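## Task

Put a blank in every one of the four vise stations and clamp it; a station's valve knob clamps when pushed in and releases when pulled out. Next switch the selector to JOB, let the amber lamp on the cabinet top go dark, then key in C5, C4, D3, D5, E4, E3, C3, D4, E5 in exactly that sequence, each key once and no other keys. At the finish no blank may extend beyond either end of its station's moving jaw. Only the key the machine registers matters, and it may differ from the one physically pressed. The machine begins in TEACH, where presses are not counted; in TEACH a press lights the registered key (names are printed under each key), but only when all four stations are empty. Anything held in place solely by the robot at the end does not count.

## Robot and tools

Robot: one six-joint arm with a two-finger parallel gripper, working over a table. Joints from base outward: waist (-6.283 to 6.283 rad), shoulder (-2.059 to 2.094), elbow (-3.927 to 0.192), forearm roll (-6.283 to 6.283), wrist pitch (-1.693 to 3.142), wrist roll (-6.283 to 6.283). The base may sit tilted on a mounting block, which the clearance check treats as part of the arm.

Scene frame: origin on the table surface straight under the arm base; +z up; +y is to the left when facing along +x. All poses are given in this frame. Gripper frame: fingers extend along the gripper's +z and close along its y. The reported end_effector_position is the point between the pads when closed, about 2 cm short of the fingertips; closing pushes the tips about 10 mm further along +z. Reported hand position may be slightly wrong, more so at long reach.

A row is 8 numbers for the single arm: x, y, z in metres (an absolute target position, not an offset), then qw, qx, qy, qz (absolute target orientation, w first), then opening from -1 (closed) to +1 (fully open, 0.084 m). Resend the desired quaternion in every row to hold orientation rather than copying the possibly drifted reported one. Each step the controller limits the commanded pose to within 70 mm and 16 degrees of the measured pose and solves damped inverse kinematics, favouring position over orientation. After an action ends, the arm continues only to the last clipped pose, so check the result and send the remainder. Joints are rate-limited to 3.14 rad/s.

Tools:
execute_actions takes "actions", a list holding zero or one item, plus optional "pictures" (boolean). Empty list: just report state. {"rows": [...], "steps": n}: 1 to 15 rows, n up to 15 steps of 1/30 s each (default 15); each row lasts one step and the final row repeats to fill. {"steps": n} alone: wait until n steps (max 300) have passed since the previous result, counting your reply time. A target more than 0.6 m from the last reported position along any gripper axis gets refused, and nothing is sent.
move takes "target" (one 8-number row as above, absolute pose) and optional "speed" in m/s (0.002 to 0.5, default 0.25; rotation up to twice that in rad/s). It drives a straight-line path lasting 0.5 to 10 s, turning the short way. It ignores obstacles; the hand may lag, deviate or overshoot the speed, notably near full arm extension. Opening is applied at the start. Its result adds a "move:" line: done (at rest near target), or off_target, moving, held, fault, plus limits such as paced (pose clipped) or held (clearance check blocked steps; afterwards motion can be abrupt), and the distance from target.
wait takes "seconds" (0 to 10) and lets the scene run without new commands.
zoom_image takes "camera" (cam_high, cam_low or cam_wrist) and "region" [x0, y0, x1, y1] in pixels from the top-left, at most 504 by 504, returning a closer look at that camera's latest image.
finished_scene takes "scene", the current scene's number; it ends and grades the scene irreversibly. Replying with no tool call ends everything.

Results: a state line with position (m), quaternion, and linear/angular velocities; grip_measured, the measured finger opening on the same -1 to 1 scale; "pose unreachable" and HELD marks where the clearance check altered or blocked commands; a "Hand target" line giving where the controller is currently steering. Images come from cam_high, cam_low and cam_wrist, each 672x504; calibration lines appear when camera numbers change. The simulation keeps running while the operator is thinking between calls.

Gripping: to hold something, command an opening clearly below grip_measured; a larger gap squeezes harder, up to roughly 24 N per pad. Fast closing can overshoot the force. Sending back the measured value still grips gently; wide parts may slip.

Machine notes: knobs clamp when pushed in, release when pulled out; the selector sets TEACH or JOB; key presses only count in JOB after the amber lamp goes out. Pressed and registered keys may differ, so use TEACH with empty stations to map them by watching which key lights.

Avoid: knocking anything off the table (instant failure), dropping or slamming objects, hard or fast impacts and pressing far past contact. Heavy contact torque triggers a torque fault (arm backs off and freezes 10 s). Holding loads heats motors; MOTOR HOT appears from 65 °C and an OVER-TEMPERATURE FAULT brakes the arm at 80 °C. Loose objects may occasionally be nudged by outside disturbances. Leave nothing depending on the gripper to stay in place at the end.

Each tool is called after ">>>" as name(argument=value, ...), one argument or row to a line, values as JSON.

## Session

>>> execute_actions(
  actions=[],
)

Scene clock: 0.00 s of 9600.00 s.
end_effector_position=(+0.1602, +0.2320, +0.3873) grip_measured=+1.00 end_effector_quat_wxyz=(+0.287, +0.795, +0.243, -0.477) end_effector_velocity=(+0.000, -0.000, -0.000) end_effector_angular_velocity=(+0.000, +0.000, +0.000)
Joint positions: [ 0.878  0.119 -1.38   0.051  2.346  0.221  0.084]
Joint velocities: [-0.    -0.     0.    -0.    -0.    -0.001  0.   ]
Motor temperatures (°C, as the motors report them): [35 36 40 36 36 36]
Hand target: +0.160, +0.232, +0.387; +0.287, +0.795, +0.243, -0.477
camera_calibration (this result's frames):
cam_wrist: T_world_to_cam=[[0.648056, -0.734128, 0.20268, 0.0249467], [-0.416287, -0.118601, 0.901465, -0.186892], [-0.637753, -0.668573, -0.382469, 0.538428], [0, 0, 0, 1]] pos_world=[0.249416, 0.356127, 0.369352]

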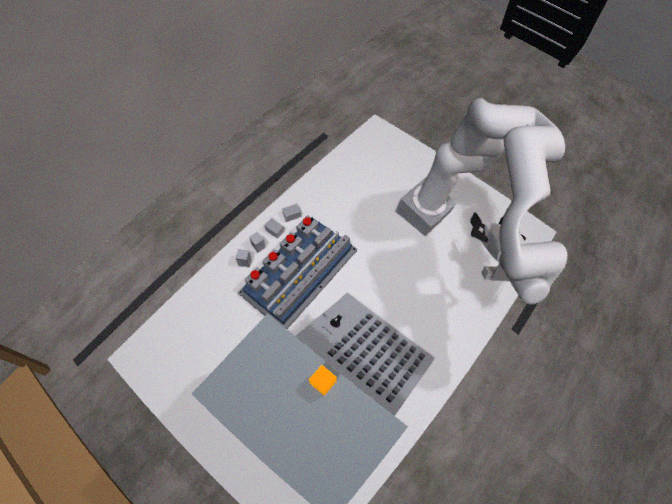

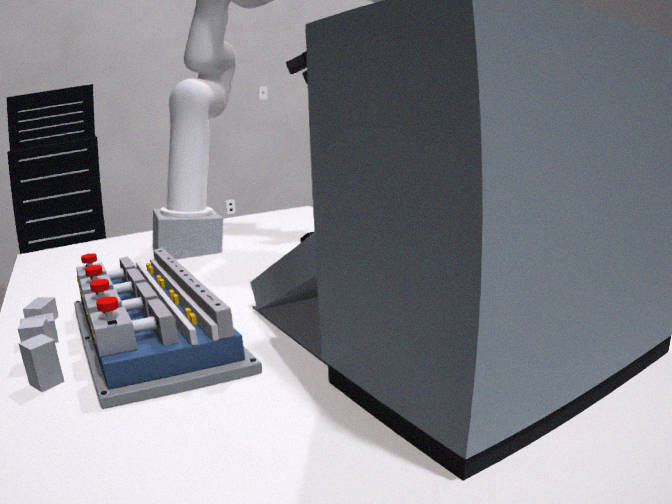

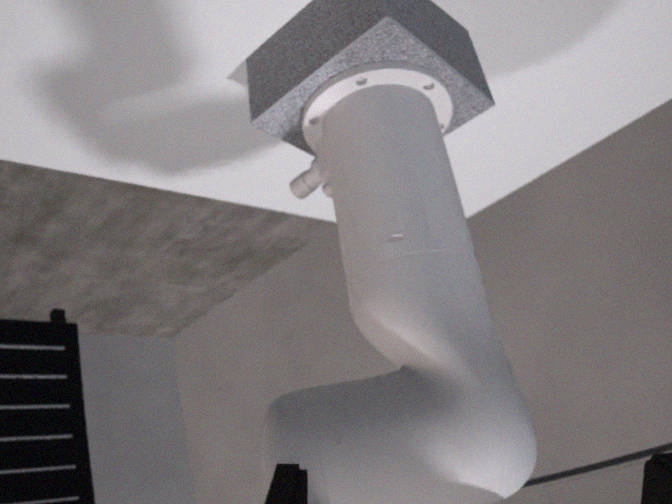

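>>> move(
  target=[0.33,0.14,0.30,0,0.97,0,0.24,-1],
  speed=0.2,
)

Scene clock: 5.67 s of 9600.00 s.
end_effector_position=(+0.3297, +0.1395, +0.2997) grip_measured=-1.00 end_effector_quat_wxyz=(-0.002, +0.971, -0.001, +0.239) end_effector_velocity=(+0.001, -0.001, -0.001) end_effector_angular_velocity=(+0.004, -0.008, -0.001)
Joint positions: [ 0.395 -0.877 -0.259 -0.117  0.636  0.47   0.   ]
Joint velocities: [-0.003 -0.002  0.009  0.    -0.017  0.001  0.   ]
Motor temperatures (°C, as the motors report them): [35 36 41 36 36 36]
Hand target: +0.330, +0.139, +0.300; -0.002, +0.971, -0.001, +0.239
Off the commanded pose: 0.001 m, 0 deg.
move: done
camera_calibration (this result's frames):
cam_wrist: T_world_to_cam=[[0.0228358, -0.999502, -0.0217834, 0.175398], [-0.887984, -0.0102678, -0.45976, 0.499952], [0.459307, 0.0298423, -0.887776, 0.24354], [0, 0, 0, 1]] pos_world=[0.328084, 0.173176, 0.449888]

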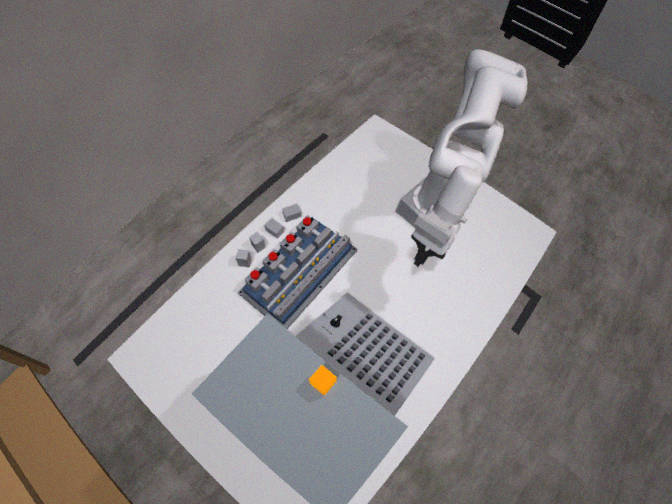

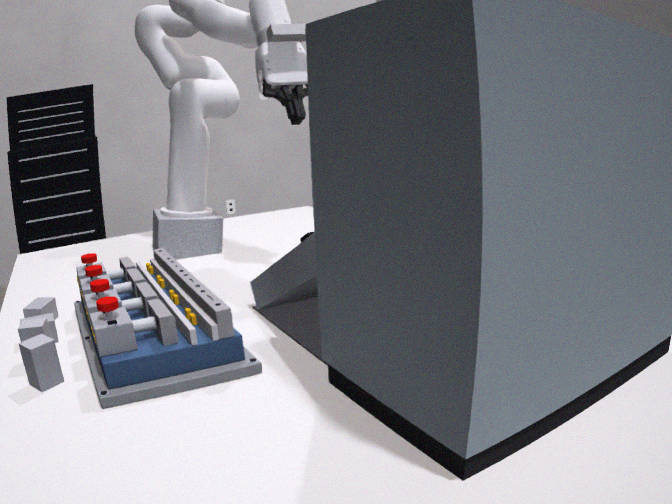

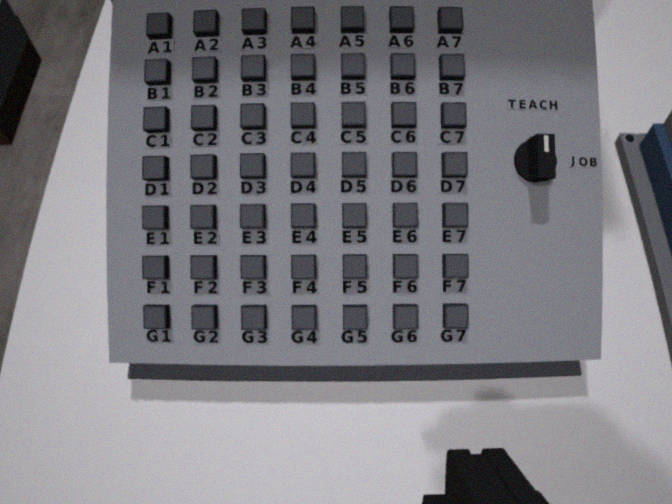

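>>> move(
  target=[0.43,0.18,0.25,0,0.97,0,0.24,-1],
  speed=0.15,
)

Scene clock: 9.30 s of 9600.00 s.
end_effector_position=(+0.4296, +0.1795, +0.2503) grip_measured=-1.00 end_effector_quat_wxyz=(-0.000, +0.971, -0.000, +0.240) end_effector_velocity=(+0.002, +0.001, -0.001) end_effector_angular_velocity=(-0.001, +0.000, -0.001)
Joint positions: [ 0.389 -0.295 -0.511 -0.232  0.309  0.59   0.   ]
Joint velocities: [-0.     0.012 -0.007 -0.005 -0.004  0.005  0.   ]
Motor temperatures (°C, as the motors report them): [35 36 41 36 36 36]
Hand target: +0.430, +0.180, +0.250; +0.000, +0.971, -0.000, +0.240
Off the commanded pose: 0.001 m, 0 deg.
move: done
camera_calibration (this result's frames):
cam_wrist: T_world_to_cam=[[0.0236424, -0.999552, -0.0183467, 0.210788], [-0.886621, -0.0124853, -0.462329, 0.56687], [0.461893, 0.0271971, -0.886519, 0.151653], [0, 0, 0, 1]] pos_world=[0.427568, 0.213646, 0.400391]

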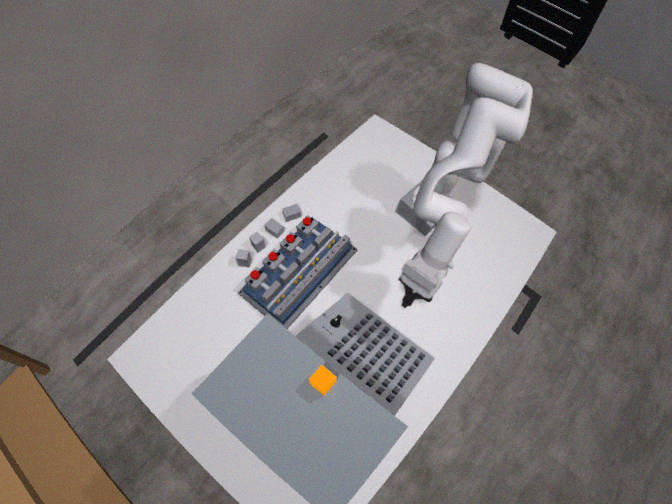

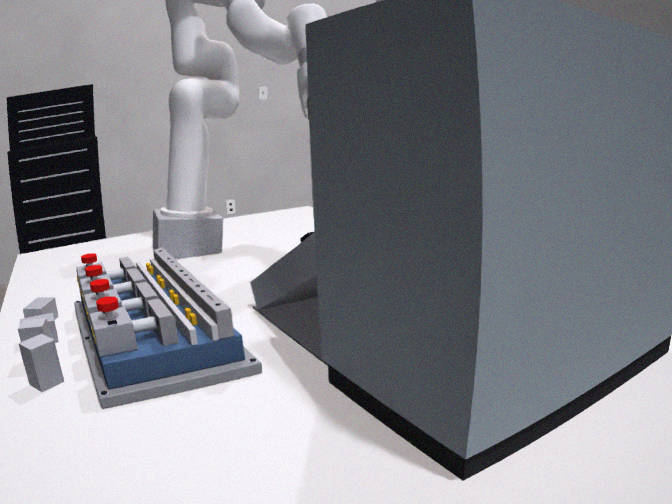

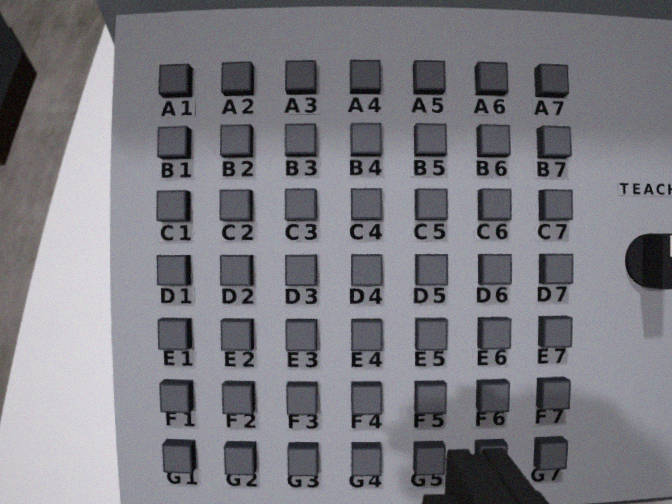

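>>> move(
  target=[0.535,0.206,0.175,0,0.971,0,0.238,-1],
  speed=0.12,
)

Scene clock: 20.33 s of 9600.00 s.
end_effector_position=(+0.5347, +0.2057, +0.1753) grip_measured=-1.00 end_effector_quat_wxyz=(-0.000, +0.971, -0.000, +0.238) end_effector_velocity=(+0.001, -0.000, -0.002) end_effector_angular_velocity=(-0.002, +0.002, -0.000)
Joint positions: [ 0.357  0.224 -0.869 -0.354  0.152  0.691  0.   ]
Joint velocities: [-0.     0.008 -0.007 -0.003  0.002  0.003  0.   ]
Motor temperatures (°C, as the motors report them): [35 36 42 36 36 36]
Hand target: +0.535, +0.206, +0.175; -0.000, +0.971, -0.000, +0.238
Off the commanded pose: 0.001 m, 0 deg.
After step 90, 6.40 s passed at rest.
move: done
camera_calibration (this result's frames):
cam_wrist: T_world_to_cam=[[0.0237586, -0.999546, -0.0185414, 0.233051], [-0.888686, -0.0126214, -0.458343, 0.626172], [0.4579, 0.027367, -0.888582, 0.0383307], [0, 0, 0, 1]] pos_world=[0.533382, 0.239799, 0.325382]

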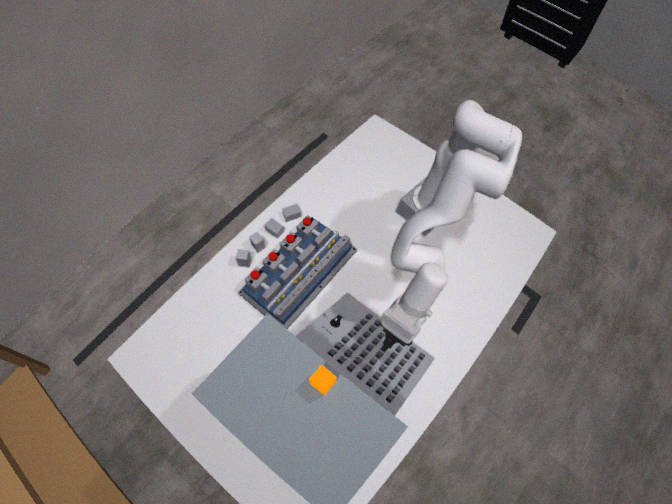

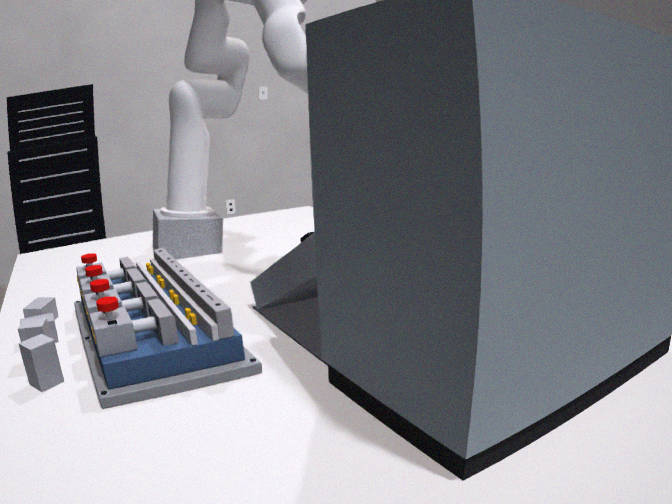

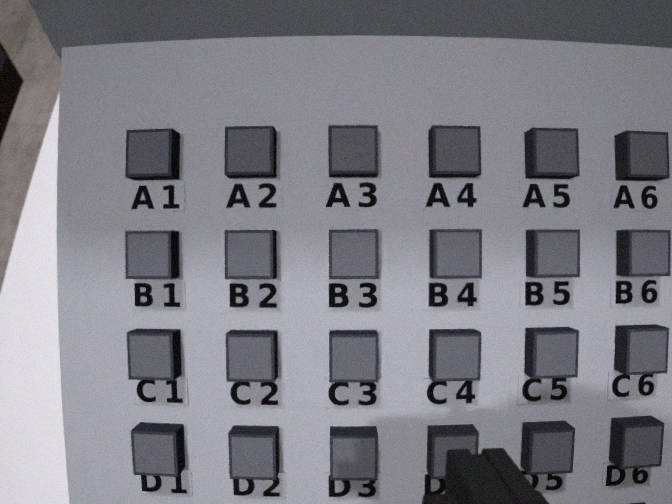

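>>> move(
  target=[0.5535,0.209,0.1435,0,0.971,0,0.238,-1],
  speed=0.03,
)

Scene clock: 24.20 s of 9600.00 s.
end_effector_position=(+0.5534, +0.2090, +0.1438) grip_measured=-1.00 end_effector_quat_wxyz=(-0.000, +0.971, +0.000, +0.238) end_effector_velocity=(+0.002, +0.001, -0.000) end_effector_angular_velocity=(+0.001, -0.004, +0.000)
Joint positions: [ 0.343  0.353 -0.952 -0.448  0.107  0.775  0.   ]
Joint velocities: [-0.001  0.006 -0.006 -0.013 -0.004  0.012  0.   ]
Motor temperatures (°C, as the motors report them): [35 36 42 36 36 36]
Hand target: +0.553, +0.209, +0.144; -0.000, +0.971, -0.000, +0.238
Off the commanded pose: 0.000 m, 0 deg.
move: done
camera_calibration (this result's frames):
cam_wrist: T_world_to_cam=[[0.0238737, -0.999542, -0.0185886, 0.235273], [-0.888802, -0.0127091, -0.458114, 0.628382], [0.457668, 0.0274584, -0.888699, 0.00183146], [0, 0, 0, 1]] pos_world=[0.552052, 0.243101, 0.293872]

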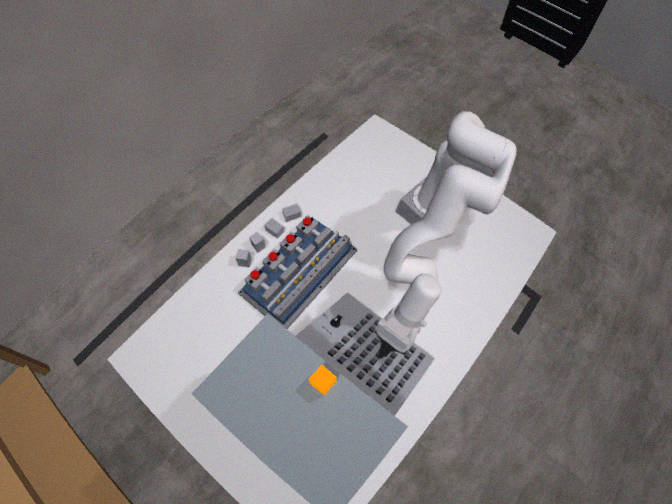

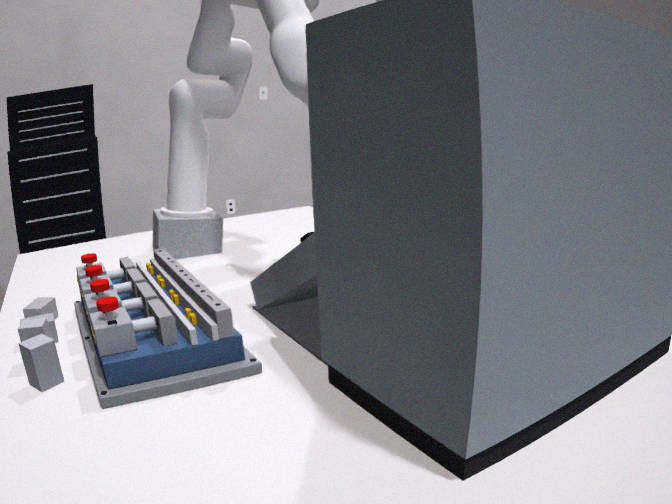

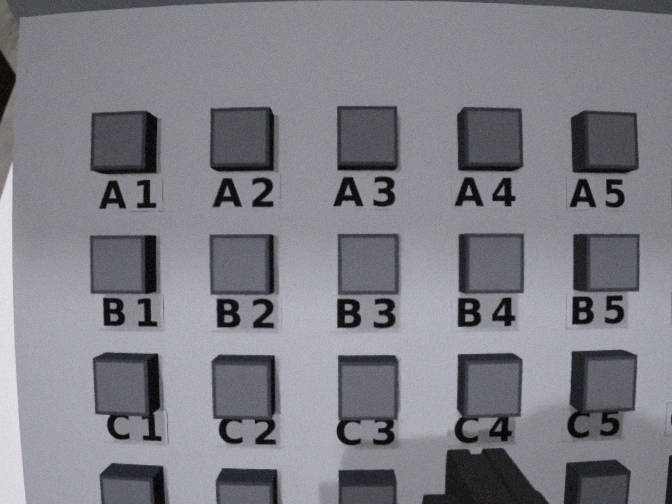

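>>> move(
  target=[0.5567,0.209,0.1373,0,0.971,0,0.238,-1],
  speed=0.02,
)

Scene clock: 25.93 s of 9600.00 s.
end_effector_position=(+0.5566, +0.2090, +0.1374) grip_measured=-1.00 end_effector_quat_wxyz=(-0.000, +0.971, +0.000, +0.238) end_effector_velocity=(+0.002, +0.001, -0.000) end_effector_angular_velocity=(+0.001, -0.004, +0.000)
Joint positions: [ 0.34   0.377 -0.967 -0.47   0.098  0.794  0.   ]
Joint velocities: [-0.001  0.005 -0.006 -0.01  -0.002  0.009  0.   ]
Motor temperatures (°C, as the motors report them): [35 36 42 36 36 36]
Hand target: +0.557, +0.209, +0.137; -0.000, +0.971, +0.000, +0.238
Off the commanded pose: 0.000 m, 0 deg.
move: done
camera_calibration (this result's frames):
cam_wrist: T_world_to_cam=[[0.0238182, -0.999547, -0.0184201, 0.235102], [-0.888871, -0.0127411, -0.45798, 0.628352], [0.457538, 0.0272814, -0.888772, -0.00515726], [0, 0, 0, 1]] pos_world=[0.555283, 0.243142, 0.28752]

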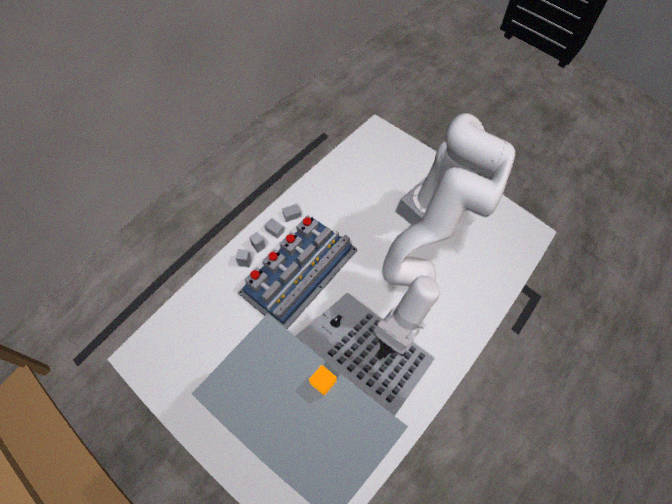

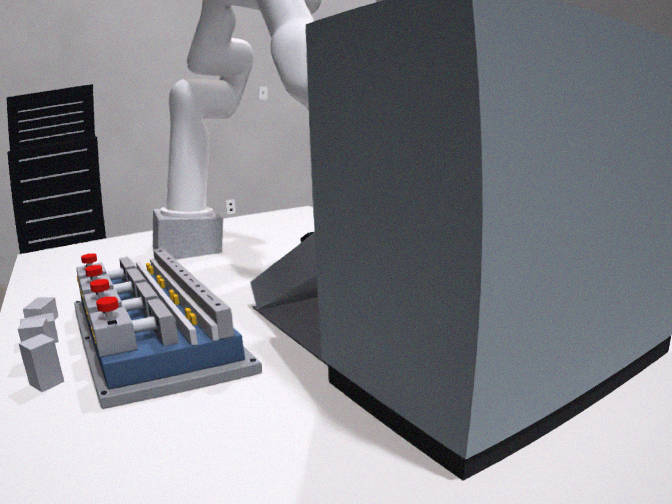

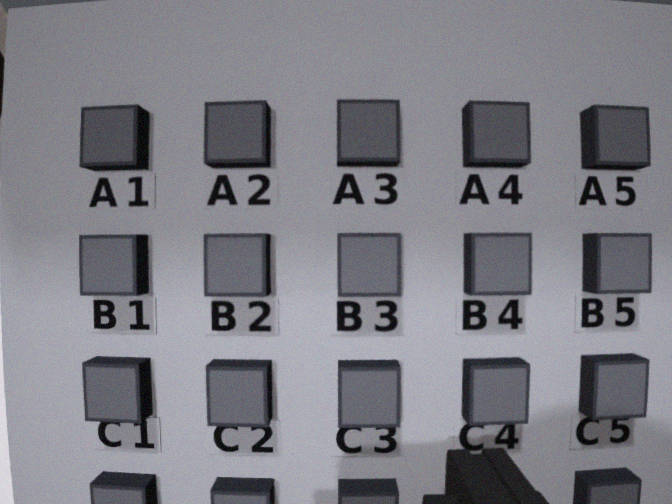

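>>> move(
  target=[0.5595,0.209,0.132,0,0.971,0,0.238,-1],
  speed=0.02,
)

Scene clock: 28.43 s of 9600.00 s.
end_effector_position=(+0.5593, +0.2091, +0.1327) grip_measured=-1.00 end_effector_quat_wxyz=(-0.000, +0.971, +0.000, +0.238) end_effector_velocity=(+0.001, +0.001, -0.000) end_effector_angular_velocity=(+0.001, -0.003, +0.000)
Joint positions: [ 0.337  0.396 -0.98  -0.488  0.092  0.809  0.   ]
Joint velocities: [-0.001  0.003 -0.003 -0.011 -0.004  0.01   0.   ]
Motor temperatures (°C, as the motors report them): [35 36 42 36 36 36]
Hand target: +0.559, +0.209, +0.132; -0.000, +0.971, +0.000, +0.238
Off the commanded pose: 0.001 m, 0 deg.
move: done
camera_calibration (this result's frames):
cam_wrist: T_world_to_cam=[[0.0239728, -0.999544, -0.0183475, 0.234923], [-0.888672, -0.0129, -0.458363, 0.628521], [0.457917, 0.0272931, -0.888576, -0.0108733], [0, 0, 0, 1]] pos_world=[0.557896, 0.243221, 0.282739]

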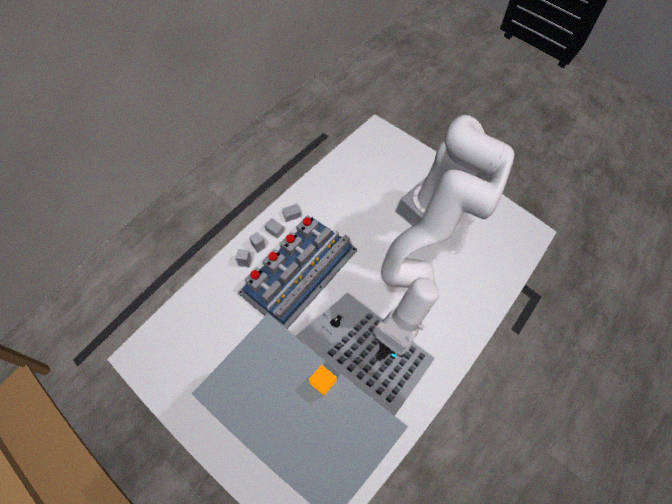

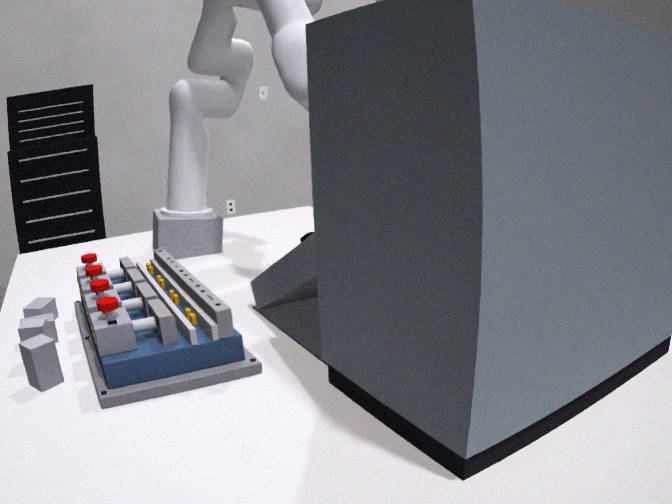

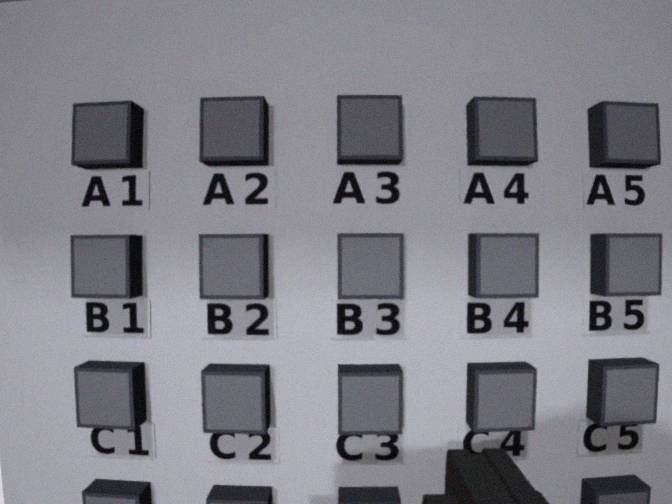

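>>> zoom_image(
  camera="cam_high",
  region=[310,290,450,420],
)

Region (310, 290, 450, 420) of cam_high's 672x504 image, scaled by 3.600, with more detail than that image has; it fills the top 468 rows of this view, and the rest is white.

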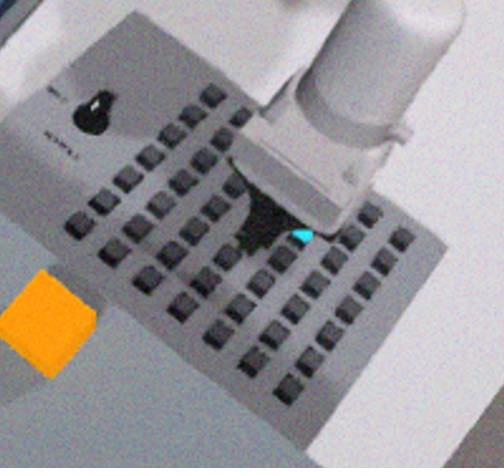

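>>> move(
  target=[0.55,0.205,0.1505,0,0.971,0,0.238,-1],
  speed=0.08,
)

>>> move(
  target=[0.6129,0.134,0.183,0,0.971,0,0.238,-1],
  speed=0.08,
)

Scene clock: 33.60 s of 9600.00 s.
end_effector_position=(+0.5500, +0.2050, +0.1500) grip_measured=-1.00 end_effector_quat_wxyz=(+0.000, +0.971, -0.000, +0.238) end_effector_velocity=(-0.000, +0.000, +0.003) end_effector_angular_velocity=(+0.002, -0.001, +0.002)
Joint positions: [ 0.341  0.326 -0.93  -0.42   0.111  0.744  0.   ]
Joint velocities: [ 0.001 -0.008  0.005  0.018  0.001 -0.018  0.   ]
Motor temperatures (°C, as the motors report them): [35 36 42 36 37 36]
Hand target: +0.550, +0.205, +0.150; +0.000, +0.971, -0.000, +0.238
Off the commanded pose: 0.000 m, 0 deg.
After step 90, 1.33 s passed at rest.
move: done
camera_calibration (this result's frames):
cam_wrist: T_world_to_cam=[[0.0235751, -0.999561, -0.0179614, 0.231548], [-0.888907, -0.0127369, -0.457911, 0.628213], [0.457481, 0.0267613, -0.888817, 0.0092793], [0, 0, 0, 1]] pos_world=[0.548719, 0.239199, 0.300072]

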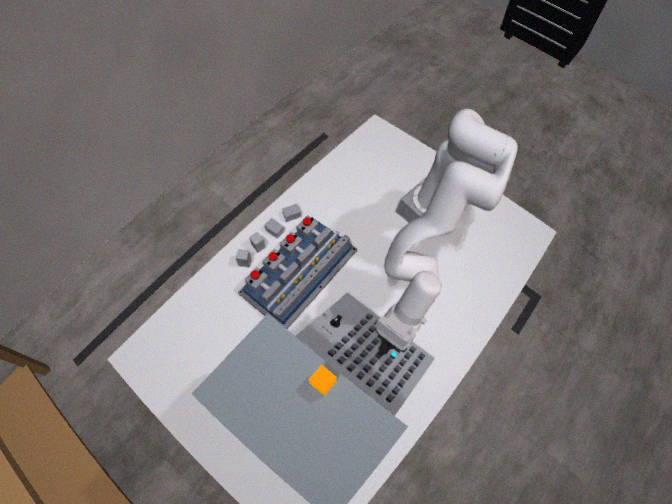

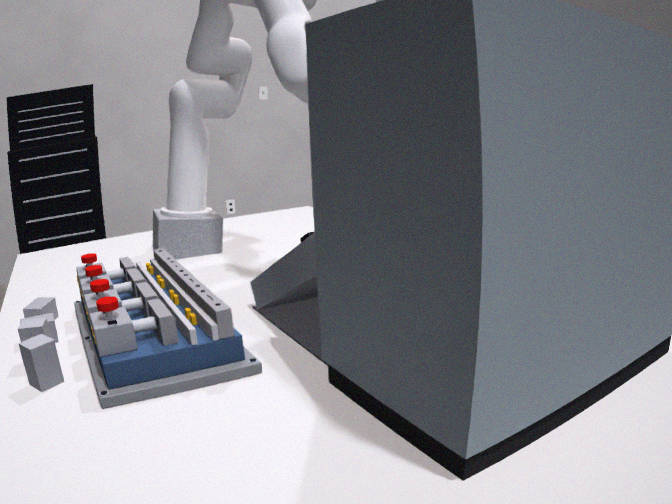

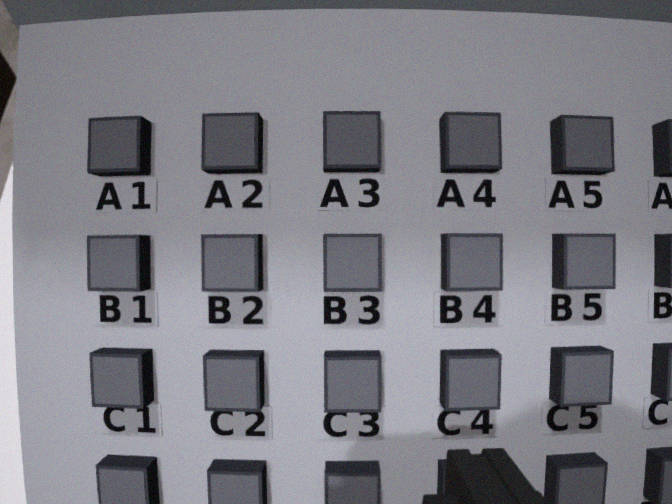

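Scene clock: 35.27 s of 9600.00 s.
end_effector_position=(+0.6125, +0.1341, +0.1827) grip_measured=-1.00 end_effector_quat_wxyz=(+0.001, +0.971, -0.000, +0.238) end_effector_velocity=(+0.002, -0.002, +0.001) end_effector_angular_velocity=(+0.006, +0.002, +0.004)
Joint positions: [ 0.229  0.375 -1.081  0.038  0.202  0.191  0.   ]
Joint velocities: [-0.002  0.003 -0.009  0.042  0.006 -0.044  0.   ]
Motor temperatures (°C, as the motors report them): [35 36 42 36 37 36]
Hand target: +0.613, +0.134, +0.183; +0.000, +0.971, -0.000, +0.238
Off the commanded pose: 0.001 m, 0 deg.
move: done
camera_calibration (this result's frames):
cam_wrist: T_world_to_cam=[[0.0231896, -0.999579, -0.0174209, 0.159977], [-0.888629, -0.0126256, -0.458452, 0.697743], [0.45804, 0.0261121, -0.888548, 0.0113279], [0, 0, 0, 1]] pos_world=[0.611136, 0.168423, 0.332734]

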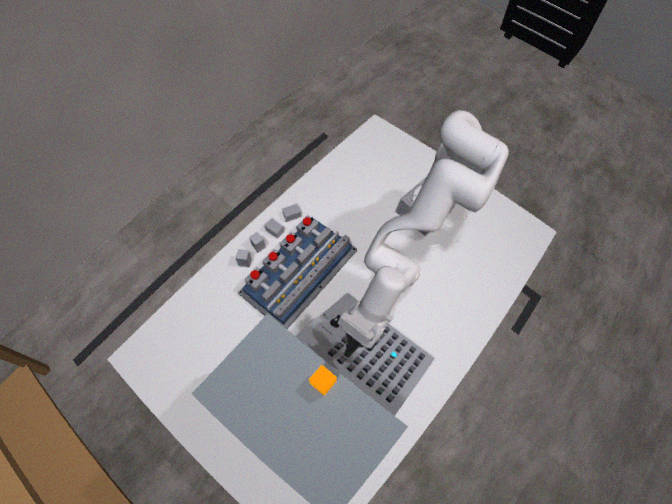

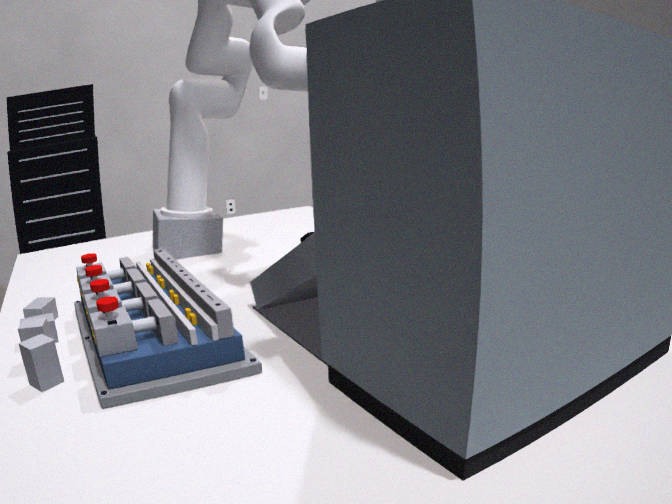

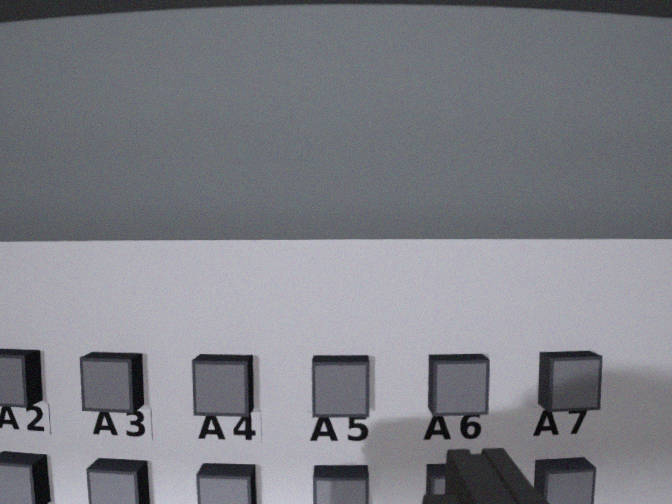

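>>> move(
  target=[0.6117,0.1375,0.1824,0,0.971,0,0.238,-1],
  speed=0.03,
)

>>> move(
  target=[0.6209,0.1375,0.1647,0,0.971,0,0.238,-1],
  speed=0.03,
)

>>> move(
  target=[0.6117,0.1375,0.1824,0,0.971,0,0.238,-1],
  speed=0.08,
)

>>> move(
  target=[0.6117,0.205,0.1824,0,0.971,0,0.238,-1],
  speed=0.08,
)

Scene clock: 38.80 s of 9600.00 s.
end_effector_position=(+0.6117, +0.1374, +0.1824) grip_measured=-1.00 end_effector_quat_wxyz=(-0.000, +0.971, +0.000, +0.238) end_effector_velocity=(+0.000, +0.001, +0.000) end_effector_angular_velocity=(+0.000, -0.002, -0.001)
Joint positions: [ 0.234  0.375 -1.081  0.032  0.202  0.202  0.   ]
Joint velocities: [ 0.001 -0.     0.    -0.005 -0.002  0.007  0.   ]
Motor temperatures (°C, as the motors report them): [35 36 42 36 37 36]
Hand target: +0.612, +0.137, +0.182; -0.000, +0.971, +0.000, +0.238
Off the commanded pose: 0.000 m, 0 deg.
move: done
camera_calibration (this result's frames):
cam_wrist: T_world_to_cam=[[0.023831, -0.999547, -0.0183802, 0.163039], [-0.888801, -0.0127665, -0.458116, 0.697044], [0.457674, 0.0272537, -0.888702, 0.011437], [0, 0, 0, 1]] pos_world=[0.610414, 0.171553, 0.332488]

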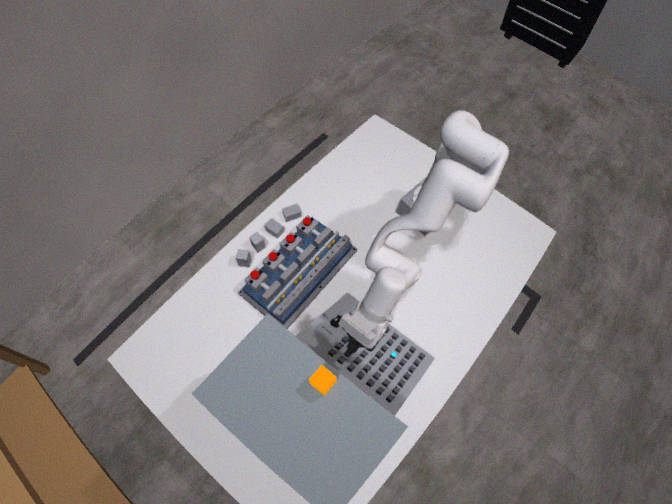

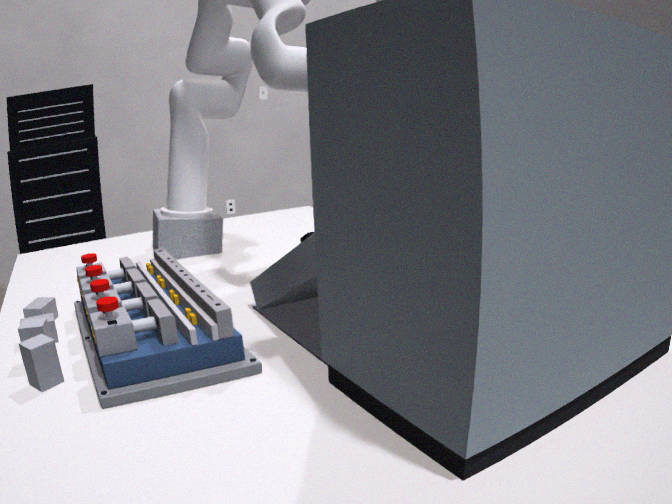

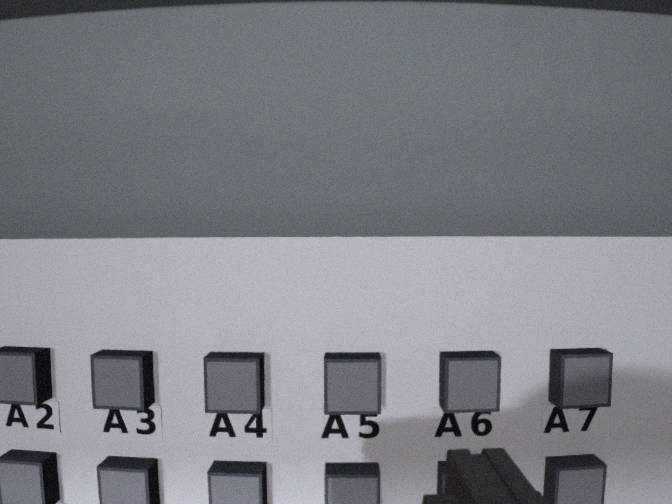

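Scene clock: 39.80 s of 9600.00 s.
end_effector_position=(+0.6208, +0.1375, +0.1651) grip_measured=-1.00 end_effector_quat_wxyz=(-0.000, +0.971, +0.000, +0.238) end_effector_velocity=(+0.002, +0.000, -0.000) end_effector_angular_velocity=(+0.000, -0.002, +0.001)
Joint positions: [ 0.235  0.437 -1.117  0.034  0.176  0.201  0.   ]
Joint velocities: [ 0.     0.005 -0.006  0.    -0.002 -0.001  0.   ]
Motor temperatures (°C, as the motors report them): [35 36 42 36 37 36]
Hand target: +0.621, +0.137, +0.165; +0.000, +0.971, -0.000, +0.238
Off the commanded pose: 0.000 m, 0 deg.
move: done
camera_calibration (this result's frames):
cam_wrist: T_world_to_cam=[[0.0237921, -0.999548, -0.0183577, 0.162622], [-0.888666, -0.0127343, -0.458378, 0.697125], [0.457938, 0.0272196, -0.888568, -0.00830813], [0, 0, 0, 1]] pos_world=[0.619446, 0.171652, 0.31515]

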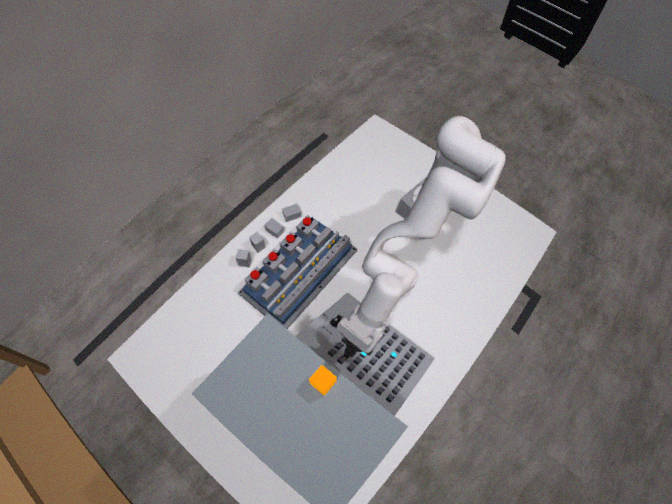

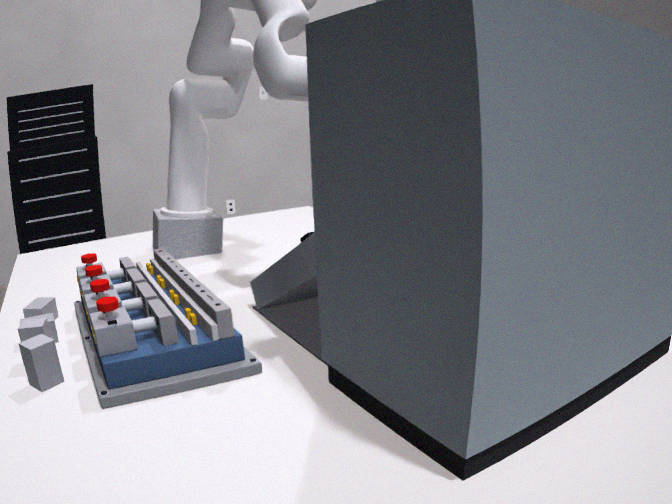

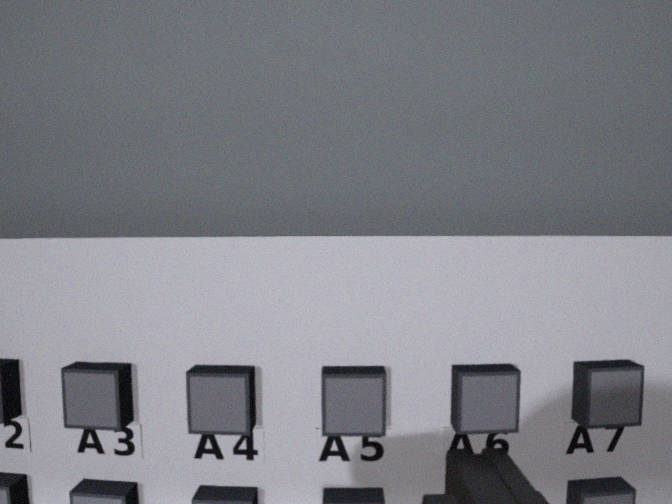

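Scene clock: 40.60 s of 9600.00 s.
end_effector_position=(+0.6118, +0.1375, +0.1820) grip_measured=-1.00 end_effector_quat_wxyz=(+0.000, +0.971, -0.000, +0.238) end_effector_velocity=(-0.001, -0.000, +0.001) end_effector_angular_velocity=(+0.000, +0.001, -0.000)
Joint positions: [ 0.235  0.376 -1.081  0.031  0.201  0.203  0.   ]
Joint velocities: [-0.    -0.007  0.005 -0.     0.002  0.001  0.   ]
Motor temperatures (°C, as the motors report them): [35 36 42 36 37 36]
Hand target: +0.612, +0.138, +0.182; -0.000, +0.971, +0.000, +0.238
Off the commanded pose: 0.000 m, 0 deg.
move: done
camera_calibration (this result's frames):
cam_wrist: T_world_to_cam=[[0.0237509, -0.99955, -0.0183085, 0.163176], [-0.888983, -0.0127389, -0.457764, 0.696889], [0.457324, 0.0271483, -0.888885, 0.0112841], [0, 0, 0, 1]] pos_world=[0.610486, 0.171674, 0.332028]

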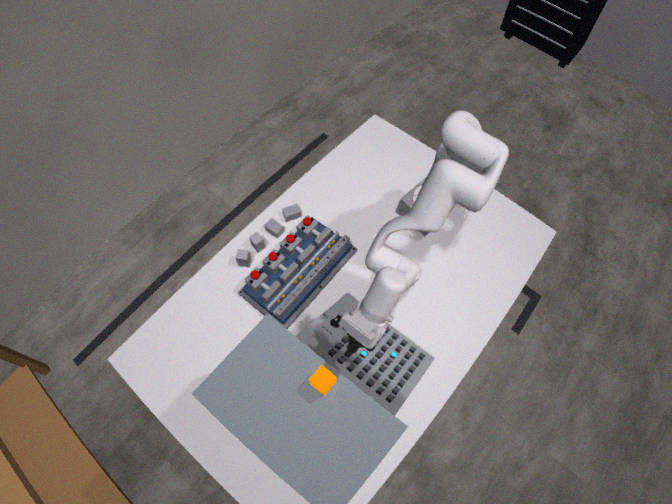

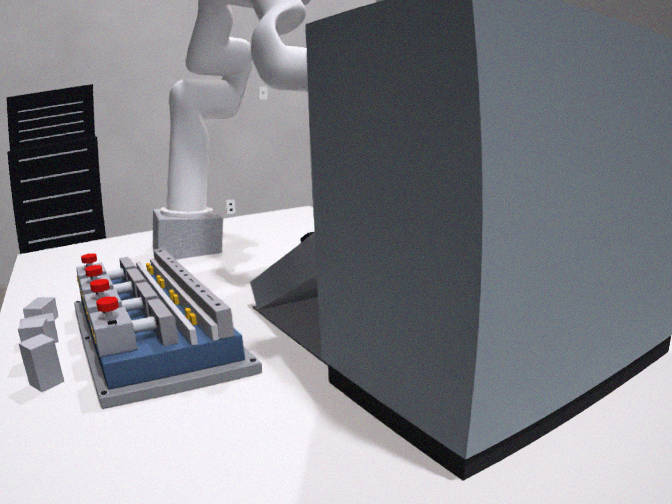

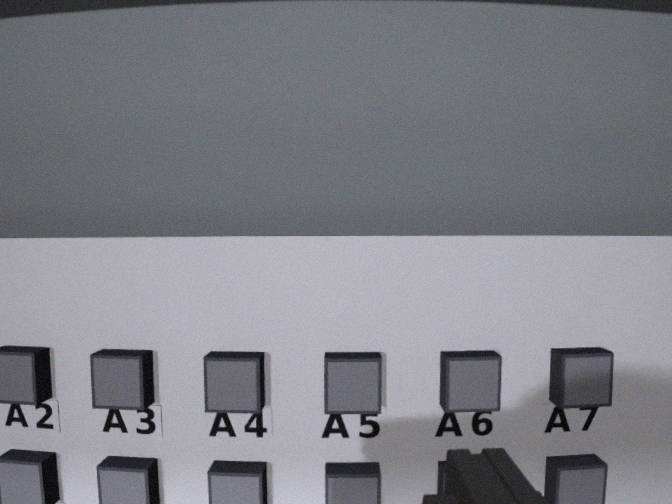

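Scene clock: 41.87 s of 9600.00 s.
end_effector_position=(+0.6119, +0.2046, +0.1823) grip_measured=-1.00 end_effector_quat_wxyz=(-0.000, +0.971, +0.000, +0.238) end_effector_velocity=(+0.000, +0.003, +0.000) end_effector_angular_velocity=(-0.002, -0.002, -0.002)
Joint positions: [ 0.333  0.407 -1.162 -0.162  0.255  0.477  0.   ]
Joint velocities: [ 0.004  0.002 -0.005 -0.018  0.003  0.021  0.   ]
Motor temperatures (°C, as the motors report them): [35 36 42 36 37 36]
Hand target: +0.612, +0.205, +0.182; -0.000, +0.971, +0.000, +0.238
Off the commanded pose: 0.000 m, 0 deg.
move: done
camera_calibration (this result's frames):
cam_wrist: T_world_to_cam=[[0.0239699, -0.999539, -0.0186473, 0.230163], [-0.888985, -0.0127788, -0.457757, 0.698031], [0.457308, 0.0275496, -0.888882, 0.00963513], [0, 0, 0, 1]] pos_world=[0.610616, 0.238712, 0.332385]

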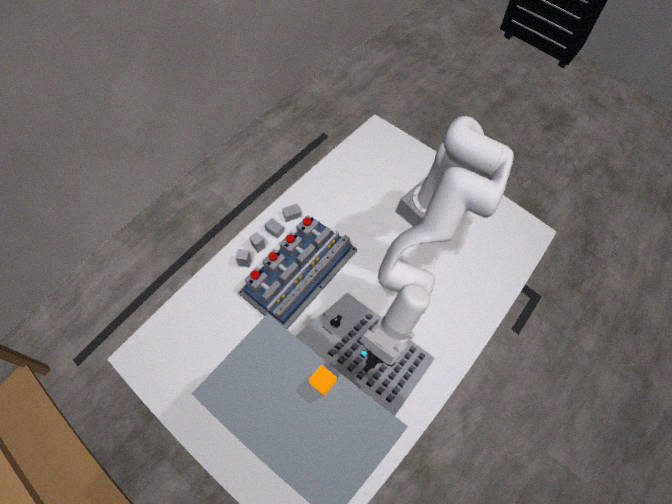

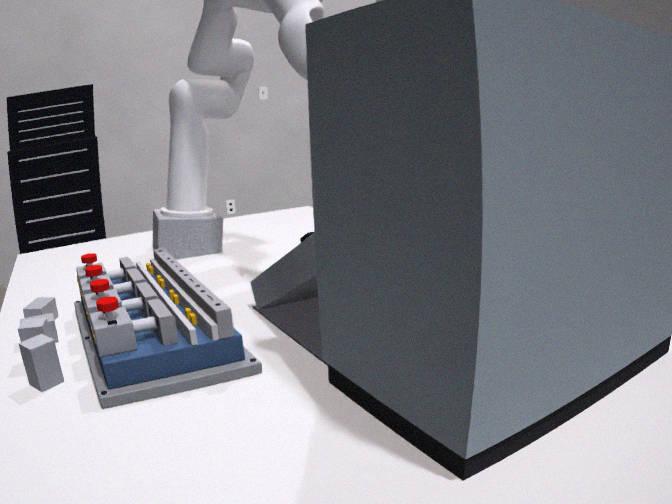

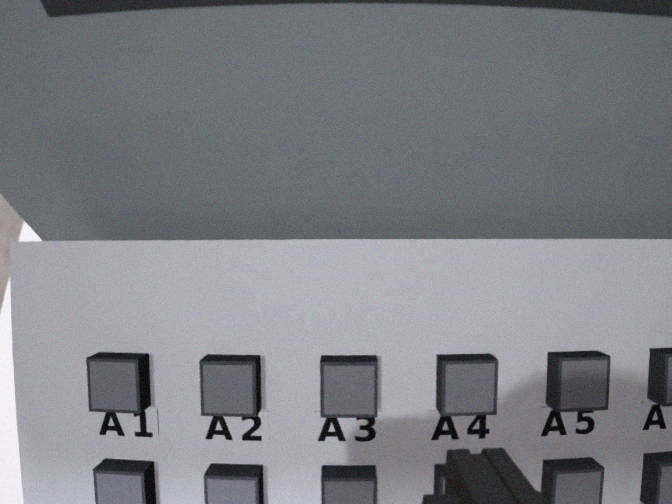

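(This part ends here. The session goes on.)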